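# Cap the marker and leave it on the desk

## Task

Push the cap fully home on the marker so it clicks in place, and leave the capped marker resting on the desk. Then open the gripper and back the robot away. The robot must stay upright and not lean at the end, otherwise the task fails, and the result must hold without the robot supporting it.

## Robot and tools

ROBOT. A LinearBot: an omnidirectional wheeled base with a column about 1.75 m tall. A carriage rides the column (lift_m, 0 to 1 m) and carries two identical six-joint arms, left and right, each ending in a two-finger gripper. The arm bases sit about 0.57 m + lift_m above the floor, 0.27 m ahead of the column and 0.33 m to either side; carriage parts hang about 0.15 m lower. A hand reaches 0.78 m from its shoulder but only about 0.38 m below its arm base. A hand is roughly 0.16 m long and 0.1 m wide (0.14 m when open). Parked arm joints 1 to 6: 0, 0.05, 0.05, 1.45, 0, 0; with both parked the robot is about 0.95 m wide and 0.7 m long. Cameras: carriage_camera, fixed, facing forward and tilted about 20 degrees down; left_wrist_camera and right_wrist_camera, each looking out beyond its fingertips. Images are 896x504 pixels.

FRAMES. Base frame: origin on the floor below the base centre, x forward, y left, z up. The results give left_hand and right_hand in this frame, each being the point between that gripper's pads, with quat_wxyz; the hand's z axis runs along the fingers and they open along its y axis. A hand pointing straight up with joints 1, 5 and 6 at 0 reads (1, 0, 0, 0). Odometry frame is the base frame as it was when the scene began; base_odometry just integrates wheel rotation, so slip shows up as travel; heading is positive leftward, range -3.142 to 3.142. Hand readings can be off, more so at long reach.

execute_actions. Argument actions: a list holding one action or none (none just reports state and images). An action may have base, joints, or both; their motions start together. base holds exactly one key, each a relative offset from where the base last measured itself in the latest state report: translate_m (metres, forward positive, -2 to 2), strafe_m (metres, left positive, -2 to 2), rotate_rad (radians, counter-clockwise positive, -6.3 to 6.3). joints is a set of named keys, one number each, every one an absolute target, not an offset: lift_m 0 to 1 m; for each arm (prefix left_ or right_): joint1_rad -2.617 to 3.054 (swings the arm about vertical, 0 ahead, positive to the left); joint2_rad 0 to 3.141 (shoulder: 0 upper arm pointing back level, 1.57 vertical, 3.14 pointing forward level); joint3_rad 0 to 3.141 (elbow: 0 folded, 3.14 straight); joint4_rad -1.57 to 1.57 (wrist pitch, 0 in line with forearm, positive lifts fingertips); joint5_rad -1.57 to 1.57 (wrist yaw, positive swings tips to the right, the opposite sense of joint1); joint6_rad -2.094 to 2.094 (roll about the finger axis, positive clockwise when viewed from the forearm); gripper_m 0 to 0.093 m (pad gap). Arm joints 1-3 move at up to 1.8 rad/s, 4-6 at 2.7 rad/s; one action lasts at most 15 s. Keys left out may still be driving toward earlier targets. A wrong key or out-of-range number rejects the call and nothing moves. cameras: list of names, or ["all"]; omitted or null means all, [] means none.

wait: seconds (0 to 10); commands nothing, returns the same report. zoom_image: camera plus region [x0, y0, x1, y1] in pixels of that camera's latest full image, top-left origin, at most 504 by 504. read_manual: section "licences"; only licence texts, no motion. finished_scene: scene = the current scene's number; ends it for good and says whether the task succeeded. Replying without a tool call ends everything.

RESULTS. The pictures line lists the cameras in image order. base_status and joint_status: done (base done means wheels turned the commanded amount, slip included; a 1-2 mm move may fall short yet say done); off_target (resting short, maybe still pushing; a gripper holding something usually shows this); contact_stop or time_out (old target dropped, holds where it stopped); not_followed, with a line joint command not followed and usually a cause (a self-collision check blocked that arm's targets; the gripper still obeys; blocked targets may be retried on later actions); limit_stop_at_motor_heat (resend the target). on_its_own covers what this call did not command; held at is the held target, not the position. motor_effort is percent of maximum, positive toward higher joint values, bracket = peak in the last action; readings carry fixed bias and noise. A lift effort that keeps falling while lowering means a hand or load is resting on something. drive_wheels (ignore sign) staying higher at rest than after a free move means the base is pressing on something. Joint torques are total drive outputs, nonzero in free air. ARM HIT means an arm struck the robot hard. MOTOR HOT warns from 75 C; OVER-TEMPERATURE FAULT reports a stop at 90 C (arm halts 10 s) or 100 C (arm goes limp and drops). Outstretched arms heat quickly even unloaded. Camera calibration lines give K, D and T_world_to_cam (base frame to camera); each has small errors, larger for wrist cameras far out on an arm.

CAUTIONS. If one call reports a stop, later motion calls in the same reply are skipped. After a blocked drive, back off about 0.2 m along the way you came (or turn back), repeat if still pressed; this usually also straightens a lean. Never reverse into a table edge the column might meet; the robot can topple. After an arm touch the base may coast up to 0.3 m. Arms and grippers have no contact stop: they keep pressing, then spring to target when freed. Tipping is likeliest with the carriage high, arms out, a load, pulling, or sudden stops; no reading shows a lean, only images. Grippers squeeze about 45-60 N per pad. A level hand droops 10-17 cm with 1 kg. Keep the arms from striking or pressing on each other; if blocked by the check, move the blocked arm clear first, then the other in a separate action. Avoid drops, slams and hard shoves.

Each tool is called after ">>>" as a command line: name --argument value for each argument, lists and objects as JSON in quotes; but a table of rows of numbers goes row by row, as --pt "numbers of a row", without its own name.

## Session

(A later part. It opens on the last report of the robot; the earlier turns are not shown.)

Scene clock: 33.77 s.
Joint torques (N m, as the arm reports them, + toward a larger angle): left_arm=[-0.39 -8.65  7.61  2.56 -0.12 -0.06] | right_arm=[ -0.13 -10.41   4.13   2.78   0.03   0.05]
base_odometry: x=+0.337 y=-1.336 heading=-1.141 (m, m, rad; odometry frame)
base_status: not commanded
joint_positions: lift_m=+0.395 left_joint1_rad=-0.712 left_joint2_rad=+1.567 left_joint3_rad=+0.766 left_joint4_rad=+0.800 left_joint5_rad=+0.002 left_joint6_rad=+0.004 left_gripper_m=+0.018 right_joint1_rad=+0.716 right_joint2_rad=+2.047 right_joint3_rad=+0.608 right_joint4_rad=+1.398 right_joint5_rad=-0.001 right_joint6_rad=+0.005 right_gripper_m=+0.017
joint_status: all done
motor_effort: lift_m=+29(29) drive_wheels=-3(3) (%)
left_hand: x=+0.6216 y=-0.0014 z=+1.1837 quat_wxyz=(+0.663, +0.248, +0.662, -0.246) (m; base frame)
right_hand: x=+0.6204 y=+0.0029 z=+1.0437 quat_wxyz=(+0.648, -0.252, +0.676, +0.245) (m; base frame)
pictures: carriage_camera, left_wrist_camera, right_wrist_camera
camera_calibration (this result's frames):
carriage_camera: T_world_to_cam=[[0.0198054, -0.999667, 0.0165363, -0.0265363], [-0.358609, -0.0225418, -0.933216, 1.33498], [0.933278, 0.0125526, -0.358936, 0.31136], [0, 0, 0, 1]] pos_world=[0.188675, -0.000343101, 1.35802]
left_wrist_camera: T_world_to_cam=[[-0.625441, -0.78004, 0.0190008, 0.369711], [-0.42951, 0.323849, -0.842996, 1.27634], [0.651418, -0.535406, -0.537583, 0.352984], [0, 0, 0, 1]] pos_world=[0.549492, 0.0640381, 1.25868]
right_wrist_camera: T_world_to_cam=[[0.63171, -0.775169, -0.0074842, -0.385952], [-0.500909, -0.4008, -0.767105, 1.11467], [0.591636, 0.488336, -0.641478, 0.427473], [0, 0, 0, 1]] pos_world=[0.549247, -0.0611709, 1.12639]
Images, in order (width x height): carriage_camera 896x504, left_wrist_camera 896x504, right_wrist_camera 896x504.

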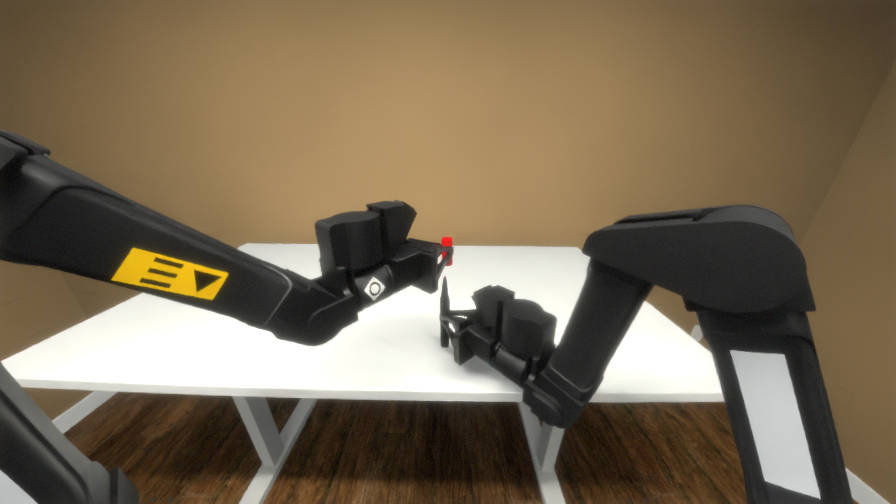

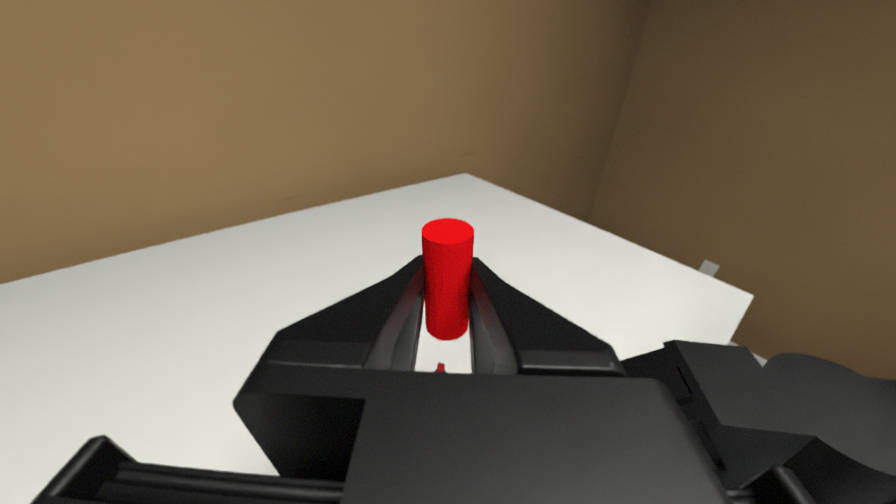

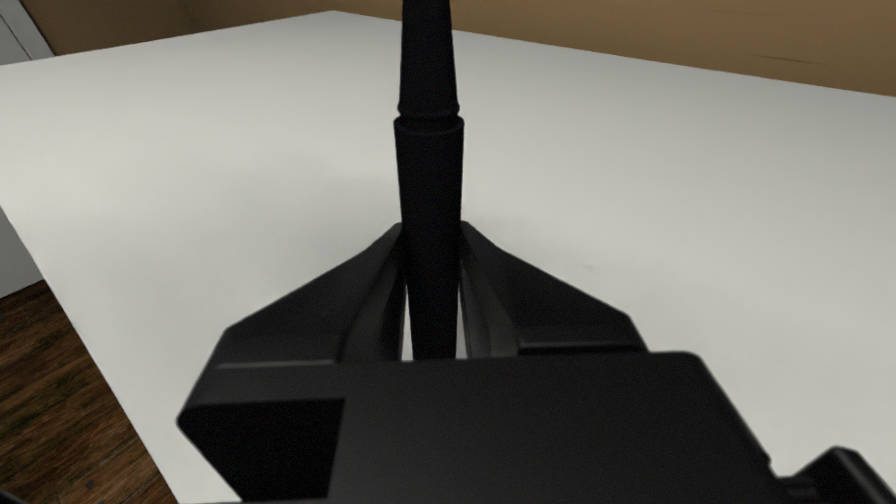

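>>> execute_actions --actions '[{"joints":{"left_joint5_rad":-0.022,"left_joint2_rad":1.65,"left_joint3_rad":0.68,"left_joint4_rad":0.97}}]' --cameras '["carriage_camera","left_wrist_camera"]'

>>> zoom_image --camera "carriage_camera" --region '[390,220,510,360]'

Scene clock: 35.80 s.
Joint torques (N m, as the arm reports them, + toward a larger angle): left_arm=[-0.44 -8.12  7.53  2.64 -0.14 -0.07] | right_arm=[ -0.11 -10.47   4.14   2.76   0.04   0.05]
base_odometry: x=+0.337 y=-1.336 heading=-1.141 (m, m, rad; odometry frame)
base_status: not commanded
joint_positions: lift_m=+0.395 left_joint1_rad=-0.712 left_joint2_rad=+1.650 left_joint3_rad=+0.686 left_joint4_rad=+0.956 left_joint5_rad=-0.017 left_joint6_rad=+0.004 left_gripper_m=+0.018 right_joint1_rad=+0.716 right_joint2_rad=+2.047 right_joint3_rad=+0.608 right_joint4_rad=+1.398 right_joint5_rad=-0.001 right_joint6_rad=+0.005 right_gripper_m=+0.017
joint_status: all done
motor_effort: lift_m=+29(29) drive_wheels=-3(2) (%)
left_hand: x=+0.6218 y=+0.0028 z=+1.1486 quat_wxyz=(+0.663, +0.243, +0.667, -0.238) (m; base frame)
right_hand: x=+0.6204 y=+0.0029 z=+1.0437 quat_wxyz=(+0.648, -0.252, +0.676, +0.245) (m; base frame)
pictures: carriage_camera, left_wrist_camera
camera_calibration (this result's frames):
carriage_camera: T_world_to_cam=[[0.0198054, -0.999667, 0.0165363, -0.0265363], [-0.358609, -0.0225418, -0.933216, 1.33498], [0.933278, 0.0125526, -0.358936, 0.31136], [0, 0, 0, 1]] pos_world=[0.188675, -0.000343101, 1.35802]
left_wrist_camera: T_world_to_cam=[[-0.610363, -0.791902, 0.0186515, 0.364807], [-0.439489, 0.318961, -0.83971, 1.24789], [0.659019, -0.520725, -0.542715, 0.337365], [0, 0, 0, 1]] pos_world=[0.54877, 0.0665368, 1.22416]
Images, in order (width x height): carriage_camera 896x504, left_wrist_camera 896x504.

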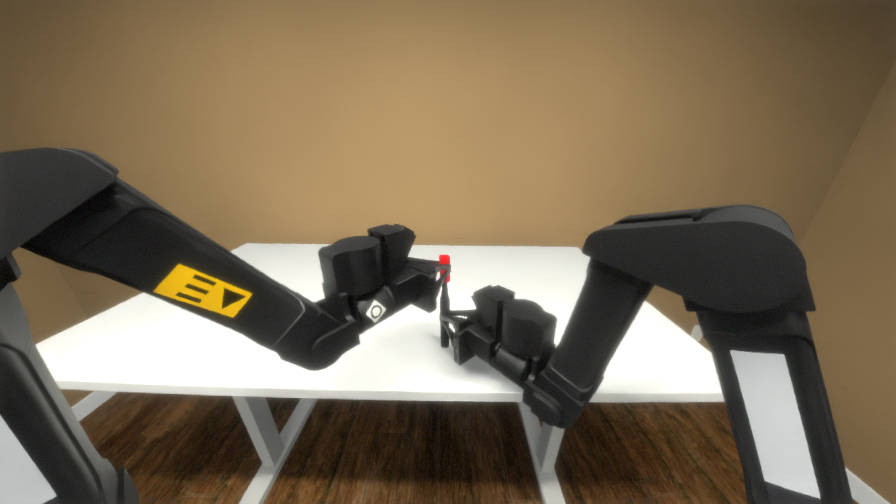

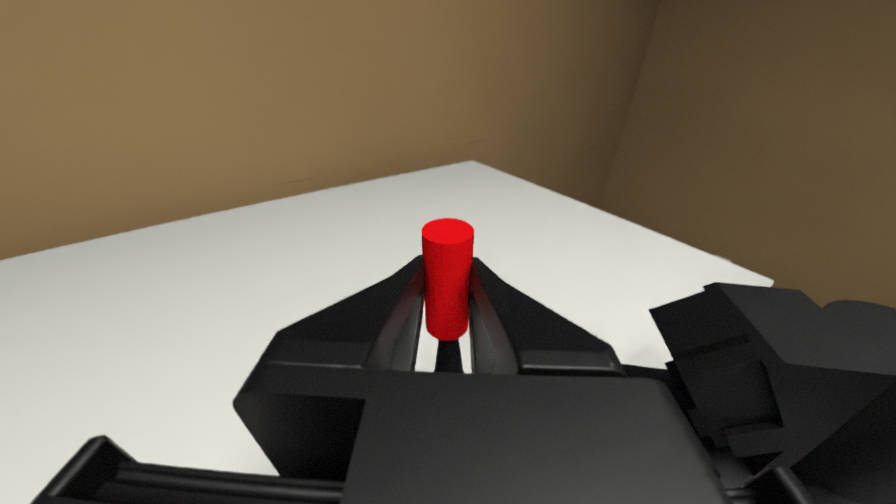

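Region (390, 220, 510, 360) of carriage_camera's 896x504 image, scaled by 3.600, with more detail than that image has; it fills the left 432 columns of this view, and the rest is white.

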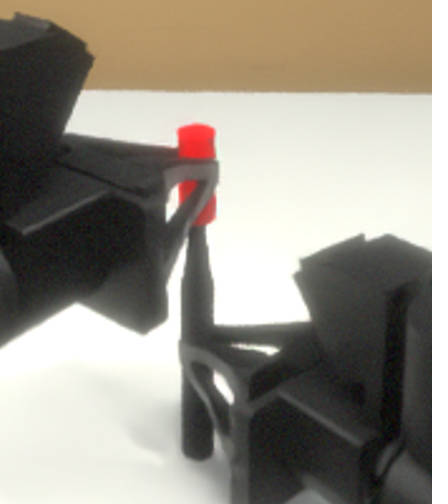

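>>> execute_actions --actions '[{"joints":{"lift_m":0.368,"left_joint2_rad":1.76,"left_joint3_rad":0.635,"left_joint4_rad":1.125}}]' --cameras '["right_wrist_camera"]'

>>> execute_actions --actions '[{"joints":{"left_joint2_rad":1.85,"left_joint3_rad":0.57,"left_joint4_rad":0.86}}]' --cameras '["right_wrist_camera","carriage_camera"]'

Scene clock: 38.07 s.
Joint torques (N m, as the arm reports them, + toward a larger angle): left_arm=[-0.25 -8.16  6.7   2.53 -0.24 -0.01] | right_arm=[  0.08 -10.35   4.14   2.35  -0.08   0.02]
base_odometry: x=+0.337 y=-1.336 heading=-1.141 (m, m, rad; odometry frame)
base_status: not commanded
joint_positions: lift_m=+0.368 left_joint1_rad=-0.713 left_joint2_rad=+1.754 left_joint3_rad=+0.643 left_joint4_rad=+1.117 left_joint5_rad=-0.007 left_joint6_rad=+0.001 left_gripper_m=+0.018 right_joint1_rad=+0.714 right_joint2_rad=+2.046 right_joint3_rad=+0.608 right_joint4_rad=+1.430 right_joint5_rad=+0.007 right_joint6_rad=+0.009 right_gripper_m=+0.017
joint_status: all done
motor_effort: lift_m=+29(30) drive_wheels=-3(2) (%)
left_hand: x=+0.6208 y=+0.0007 z=+1.0949 quat_wxyz=(+0.666, +0.244, +0.662, -0.245) (m; base frame)
right_hand: x=+0.6222 y=+0.0011 z=+1.0251 quat_wxyz=(+0.660, -0.243, +0.667, +0.247) (m; base frame)
pictures: right_wrist_camera
camera_calibration (this result's frames):
right_wrist_camera: T_world_to_cam=[[0.623544, -0.781685, -0.0126843, -0.378204], [-0.48764, -0.376203, -0.787832, 1.11353], [0.611065, 0.497433, -0.61576, 0.376865], [0, 0, 0, 1]] pos_world=[0.548538, -0.0641903, 1.10453]
Images, in order (width x height): right_wrist_camera 896x504.

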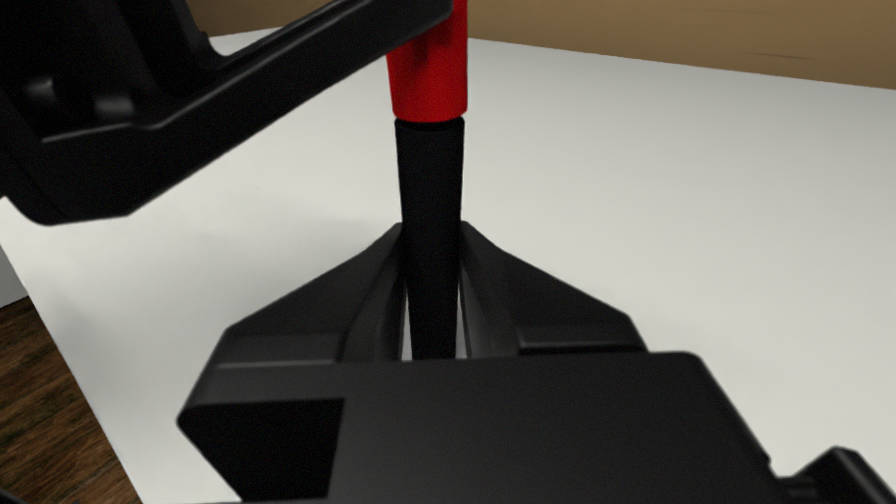

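Scene clock: 38.93 s.
Joint torques (N m, as the arm reports them, + toward a larger angle): left_arm=[-0.34 -2.63  2.04 -0.64 -0.29 -0.03] | right_arm=[  0.11 -10.39   4.09   2.37   0.     0.09]
base_odometry: x=+0.337 y=-1.336 heading=-1.141 (m, m, rad; odometry frame)
base_status: not commanded
joint_positions: lift_m=+0.368 left_joint1_rad=-0.713 left_joint2_rad=+1.775 left_joint3_rad=+0.623 left_joint4_rad=+1.153 left_joint5_rad=-0.007 left_joint6_rad=+0.001 left_gripper_m=+0.018 right_joint1_rad=+0.714 right_joint2_rad=+2.046 right_joint3_rad=+0.608 right_joint4_rad=+1.428 right_joint5_rad=+0.002 right_joint6_rad=+0.000 right_gripper_m=+0.017
joint_status: left_joint2_rad off_target (ended at +1.775, target +1.850); left_joint4_rad off_target (ended at +1.153, target +0.860); the others done
motor_effort: lift_m=+30(29) drive_wheels=-3(3) (%)
left_hand: x=+0.6188 y=+0.0022 z=+1.0864 quat_wxyz=(+0.664, +0.245, +0.663, -0.244) (m; base frame)
right_hand: x=+0.6216 y=+0.0018 z=+1.0245 quat_wxyz=(+0.660, -0.247, +0.666, +0.245) (m; base frame)
pictures: carriage_camera, right_wrist_camera
camera_calibration (this result's frames):
carriage_camera: T_world_to_cam=[[0.0198054, -0.999667, 0.0165363, -0.0260893], [-0.358609, -0.0225418, -0.933216, 1.30975], [0.933278, 0.0125526, -0.358936, 0.301657], [0, 0, 0, 1]] pos_world=[0.188675, -0.000343101, 1.33099]
right_wrist_camera: T_world_to_cam=[[0.627509, -0.778602, -0.00350374, -0.389235], [-0.482185, -0.385073, -0.786903, 1.10874], [0.611335, 0.495478, -0.617067, 0.377721], [0, 0, 0, 1]] pos_world=[0.54795, -0.0632677, 1.10418]
Images, in order (width x height): carriage_camera 896x504, right_wrist_camera 896x504.

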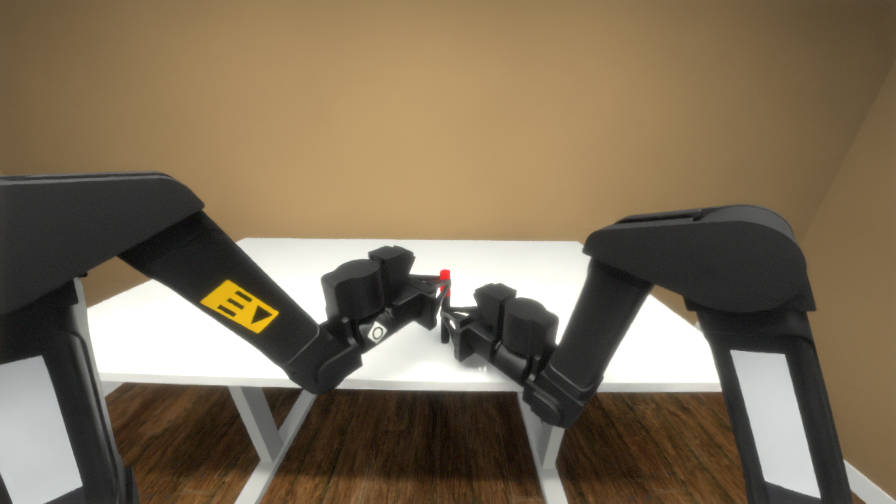

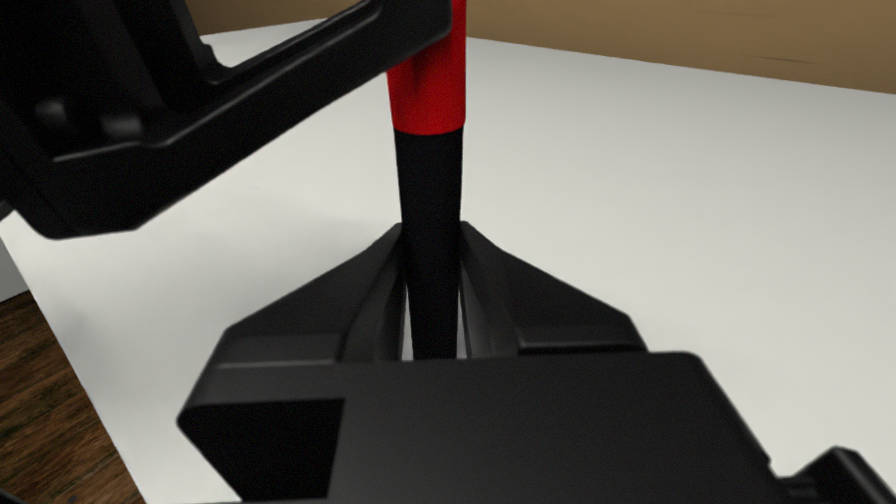

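Snapped.

>>> execute_actions --actions '[{"joints":{"left_joint2_rad":1.775,"left_joint3_rad":0.625,"left_joint4_rad":1.14}}]' --cameras '[]'

>>> execute_actions --actions '[{"joints":{"left_gripper_m":0.04}}]' --cameras '[]'

>>> execute_actions --actions '[{"joints":{"lift_m":0.67,"left_joint2_rad":0.6,"left_joint3_rad":0.3}}]' --cameras '[]'

>>> execute_actions --actions '[{"joints":{"left_joint1_rad":0,"right_joint1_rad":0.25,"right_joint2_rad":2.44,"right_joint3_rad":1.42,"right_joint4_rad":-0.55,"right_joint6_rad":0.44}}]' --cameras '[]'

>>> execute_actions --actions '[{"joints":{"lift_m":0.562}}]' --cameras '["right_wrist_camera"]'

>>> execute_actions --actions '[{"joints":{"right_gripper_m":0.06}}]' --cameras '["right_wrist_camera"]'

>>> execute_actions --actions '[{"base":{"translate_m":-0.2},"joints":{"lift_m":0.63,"right_joint2_rad":0.6,"right_joint3_rad":0.4,"right_joint4_rad":0.8}}]' --cameras '["carriage_camera"]'

Scene clock: 44.60 s.
Joint torques (N m, as the arm reports them, + toward a larger angle): left_arm=[-0.37 -7.98  6.56  2.4  -0.24 -0.04] | right_arm=[  0.04 -10.36   4.12   2.37  -0.04   0.09]
base_odometry: x=+0.337 y=-1.336 heading=-1.141 (m, m, rad; odometry frame)
base_status: not commanded
joint_positions: lift_m=+0.368 left_joint1_rad=-0.713 left_joint2_rad=+1.768 left_joint3_rad=+0.632 left_joint4_rad=+1.149 left_joint5_rad=-0.007 left_joint6_rad=+0.001 left_gripper_m=+0.018 right_joint1_rad=+0.714 right_joint2_rad=+2.046 right_joint3_rad=+0.608 right_joint4_rad=+1.428 right_joint5_rad=+0.004 right_joint6_rad=+0.001 right_gripper_m=+0.017
joint_status: all done
motor_effort: lift_m=+29(29) drive_wheels=+2(2) (%)
left_hand: x=+0.6198 y=+0.0014 z=+1.0920 quat_wxyz=(+0.668, +0.243, +0.659, -0.246) (m; base frame)
right_hand: x=+0.6219 y=+0.0015 z=+1.0247 quat_wxyz=(+0.660, -0.247, +0.666, +0.245) (m; base frame)
pictures: none
No camera images: the call's "cameras" was empty. Leave "cameras" out to get every camera's image.

Scene clock: 45.17 s.
Joint torques (N m, as the arm reports them, + toward a larger angle): left_arm=[-0.27 -7.97  6.55  2.41 -0.11 -0.03] | right_arm=[  0.1  -10.37   4.1    2.37  -0.04   0.09]
base_odometry: x=+0.337 y=-1.336 heading=-1.141 (m, m, rad; odometry frame)
base_status: not commanded
joint_positions: lift_m=+0.368 left_joint1_rad=-0.713 left_joint2_rad=+1.768 left_joint3_rad=+0.632 left_joint4_rad=+1.149 left_joint5_rad=-0.015 left_joint6_rad=+0.001 left_gripper_m=+0.040 right_joint1_rad=+0.714 right_joint2_rad=+2.046 right_joint3_rad=+0.608 right_joint4_rad=+1.428 right_joint5_rad=+0.004 right_joint6_rad=+0.001 right_gripper_m=+0.017
joint_status: all done
motor_effort: lift_m=+29(29) drive_wheels=+2(2) (%)
left_hand: x=+0.6207 y=+0.0025 z=+1.0920 quat_wxyz=(+0.669, +0.241, +0.660, -0.243) (m; base frame)
right_hand: x=+0.6219 y=+0.0015 z=+1.0247 quat_wxyz=(+0.660, -0.247, +0.666, +0.245) (m; base frame)
pictures: none
No camera images: the call's "cameras" was empty. Leave "cameras" out to get every camera's image.

Scene clock: 46.93 s.
Joint torques (N m, as the arm reports them, + toward a larger angle): left_arm=[-0.34  0.    7.93  1.18 -0.11 -0.02] | right_arm=[  0.08 -10.45   4.14   2.57  -0.04   0.08]
base_odometry: x=+0.337 y=-1.336 heading=-1.141 (m, m, rad; odometry frame)
base_status: not commanded
joint_positions: lift_m=+0.670 left_joint1_rad=-0.713 left_joint2_rad=+0.609 left_joint3_rad=+0.310 left_joint4_rad=+1.147 left_joint5_rad=-0.018 left_joint6_rad=+0.001 left_gripper_m=+0.040 right_joint1_rad=+0.714 right_joint2_rad=+2.046 right_joint3_rad=+0.608 right_joint4_rad=+1.410 right_joint5_rad=+0.003 right_joint6_rad=+0.001 right_gripper_m=+0.017
joint_status: all done
motor_effort: lift_m=+33(40) drive_wheels=+2(3) (%)
left_hand: x=+0.4266 y=+0.1711 z=+1.6491 quat_wxyz=(+0.878, +0.116, +0.335, -0.323) (m; base frame)
right_hand: x=+0.6217 y=+0.0016 z=+1.3217 quat_wxyz=(+0.653, -0.249, +0.672, +0.243) (m; base frame)
pictures: none
No camera images: the call's "cameras" was empty. Leave "cameras" out to get every camera's image.

Scene clock: 48.83 s.
Joint torques (N m, as the arm reports them, + toward a larger angle): left_arm=[-0.04  0.06  7.73  1.2  -0.12 -0.01] | right_arm=[  0.58 -13.51   6.46   0.47   0.04   0.13]
base_odometry: x=+0.337 y=-1.336 heading=-1.141 (m, m, rad; odometry frame)
base_status: not commanded
joint_positions: lift_m=+0.670 left_joint1_rad=-0.007 left_joint2_rad=+0.609 left_joint3_rad=+0.310 left_joint4_rad=+1.147 left_joint5_rad=-0.020 left_joint6_rad=+0.001 left_gripper_m=+0.040 right_joint1_rad=+0.243 right_joint2_rad=+2.437 right_joint3_rad=+1.411 right_joint4_rad=-0.542 right_joint5_rad=+0.001 right_joint6_rad=+0.436 right_gripper_m=+0.017
joint_status: all done
motor_effort: lift_m=+32(33) drive_wheels=-3(2) (%)
left_hand: x=+0.4778 y=+0.3132 z=+1.6490 quat_wxyz=(+0.935, -0.008, +0.354, +0.001) (m; base frame)
right_hand: x=+0.6480 y=-0.2150 z=+1.0754 quat_wxyz=(+0.002, +0.096, +0.995, +0.000) (m; base frame)
pictures: none
No camera images: the call's "cameras" was empty. Leave "cameras" out to get every camera's image.

Scene clock: 49.80 s.
Joint torques (N m, as the arm reports them, + toward a larger angle): left_arm=[ 0.    0.03  7.84  1.28 -0.12 -0.01] | right_arm=[  0.66 -13.55   6.46   0.51   0.03   0.13]
base_odometry: x=+0.337 y=-1.336 heading=-1.141 (m, m, rad; odometry frame)
base_status: not commanded
joint_positions: lift_m=+0.562 left_joint1_rad=-0.007 left_joint2_rad=+0.609 left_joint3_rad=+0.310 left_joint4_rad=+1.142 left_joint5_rad=-0.020 left_joint6_rad=+0.001 left_gripper_m=+0.040 right_joint1_rad=+0.243 right_joint2_rad=+2.437 right_joint3_rad=+1.411 right_joint4_rad=-0.546 right_joint5_rad=+0.001 right_joint6_rad=+0.436 right_gripper_m=+0.017
joint_status: all done
motor_effort: lift_m=+29(30) drive_wheels=-3(2) (%)
left_hand: x=+0.4787 y=+0.3132 z=+1.5405 quat_wxyz=(+0.934, -0.008, +0.356, +0.001) (m; base frame)
right_hand: x=+0.6470 y=-0.2152 z=+0.9678 quat_wxyz=(+0.000, +0.096, +0.995, +0.000) (m; base frame)
pictures: right_wrist_camera
camera_calibration (this result's frames):
right_wrist_camera: T_world_to_cam=[[-0.194617, -0.980279, 0.0343096, -0.122376], [-0.773022, 0.174813, 0.609817, -0.0503013], [-0.603789, 0.0921586, -0.791799, 1.3032], [0, 0, 0, 1]] pos_world=[0.72416, -0.231271, 1.06675]
Images, in order (width x height): right_wrist_camera 896x504.

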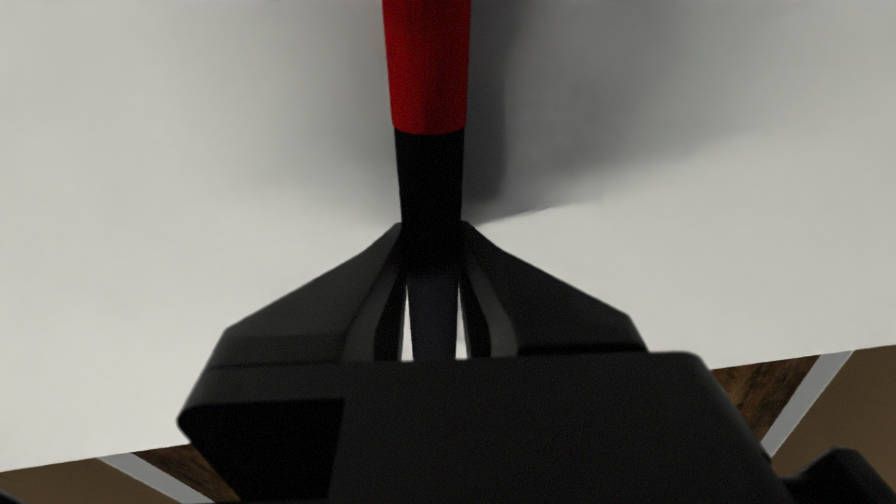

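Scene clock: 50.43 s.
Joint torques (N m, as the arm reports them, + toward a larger angle): left_arm=[-0.04  0.06  7.79  1.25 -0.12 -0.03] | right_arm=[  0.58 -13.59   6.38   0.52   0.04   0.13]
base_odometry: x=+0.337 y=-1.336 heading=-1.141 (m, m, rad; odometry frame)
base_status: not commanded
joint_positions: lift_m=+0.562 left_joint1_rad=-0.007 left_joint2_rad=+0.609 left_joint3_rad=+0.310 left_joint4_rad=+1.142 left_joint5_rad=-0.020 left_joint6_rad=+0.001 left_gripper_m=+0.040 right_joint1_rad=+0.243 right_joint2_rad=+2.437 right_joint3_rad=+1.411 right_joint4_rad=-0.546 right_joint5_rad=+0.001 right_joint6_rad=+0.436 right_gripper_m=+0.060
joint_status: all done
motor_effort: lift_m=+29(29) drive_wheels=-3(3) (%)
left_hand: x=+0.4787 y=+0.3132 z=+1.5405 quat_wxyz=(+0.934, -0.008, +0.356, +0.001) (m; base frame)
right_hand: x=+0.6470 y=-0.2152 z=+0.9678 quat_wxyz=(+0.000, +0.096, +0.995, +0.000) (m; base frame)
pictures: right_wrist_camera
camera_calibration (this result's frames):
right_wrist_camera: T_world_to_cam=[[-0.194617, -0.980279, 0.0343096, -0.122376], [-0.773022, 0.174813, 0.609817, -0.0503013], [-0.603789, 0.0921586, -0.791799, 1.3032], [0, 0, 0, 1]] pos_world=[0.72416, -0.231271, 1.06675]
Images, in order (width x height): right_wrist_camera 896x504.

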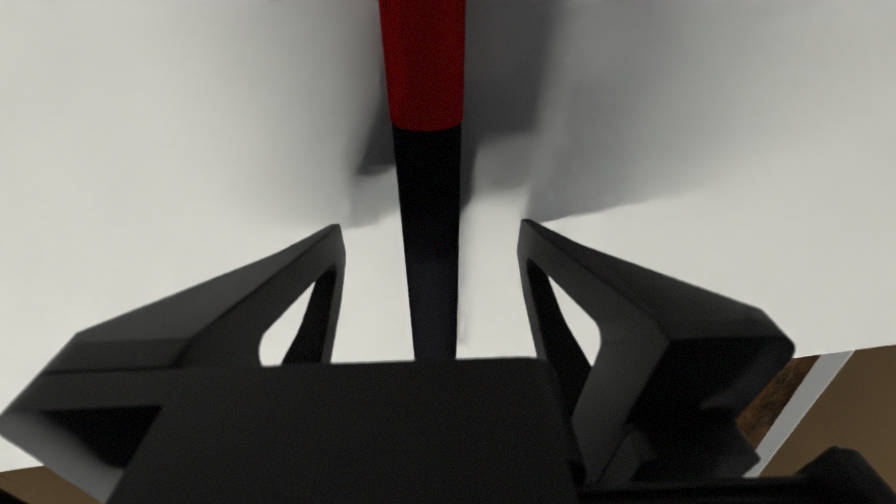

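Scene clock: 52.50 s.
Joint torques (N m, as the arm reports them, + toward a larger angle): left_arm=[ 0.    0.27  7.91  1.23 -0.12 -0.01] | right_arm=[ 0.6  -0.04  7.1   1.79 -0.02  0.1 ]
base_odometry: x=+0.254 y=-1.155 heading=-1.142 (m, m, rad; odometry frame)
base_status: done
joint_positions: lift_m=+0.630 left_joint1_rad=-0.007 left_joint2_rad=+0.609 left_joint3_rad=+0.308 left_joint4_rad=+1.141 left_joint5_rad=-0.020 left_joint6_rad=+0.001 left_gripper_m=+0.040 right_joint1_rad=+0.243 right_joint2_rad=+0.611 right_joint3_rad=+0.422 right_joint4_rad=+0.808 right_joint5_rad=+0.001 right_joint6_rad=+0.436 right_gripper_m=+0.060
joint_status: all done
motor_effort: lift_m=+32(40) drive_wheels=+5(7) (%)
left_hand: x=+0.4791 y=+0.3132 z=+1.6074 quat_wxyz=(+0.934, -0.008, +0.357, +0.001) (m; base frame)
right_hand: x=+0.5079 y=-0.2498 z=+1.5960 quat_wxyz=(+0.838, +0.044, +0.456, +0.296) (m; base frame)
pictures: carriage_camera
camera_calibration (this result's frames):
carriage_camera: T_world_to_cam=[[0.0198054, -0.999667, 0.0165363, -0.0304183], [-0.358609, -0.0225418, -0.933216, 1.55406], [0.933278, 0.0125526, -0.358936, 0.395623], [0, 0, 0, 1]] pos_world=[0.188675, -0.000343101, 1.59278]
Images, in order (width x height): carriage_camera 896x504.

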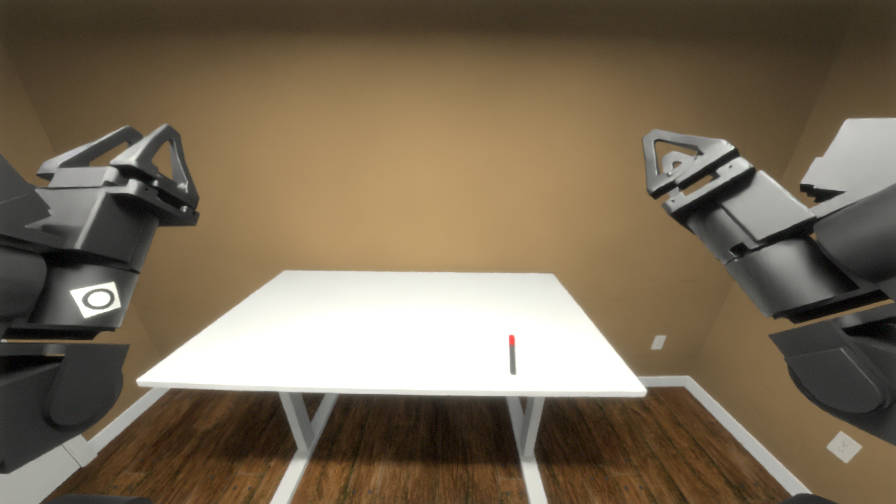

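>>> finished_scene --scene 2

The scene is finished: the task was done.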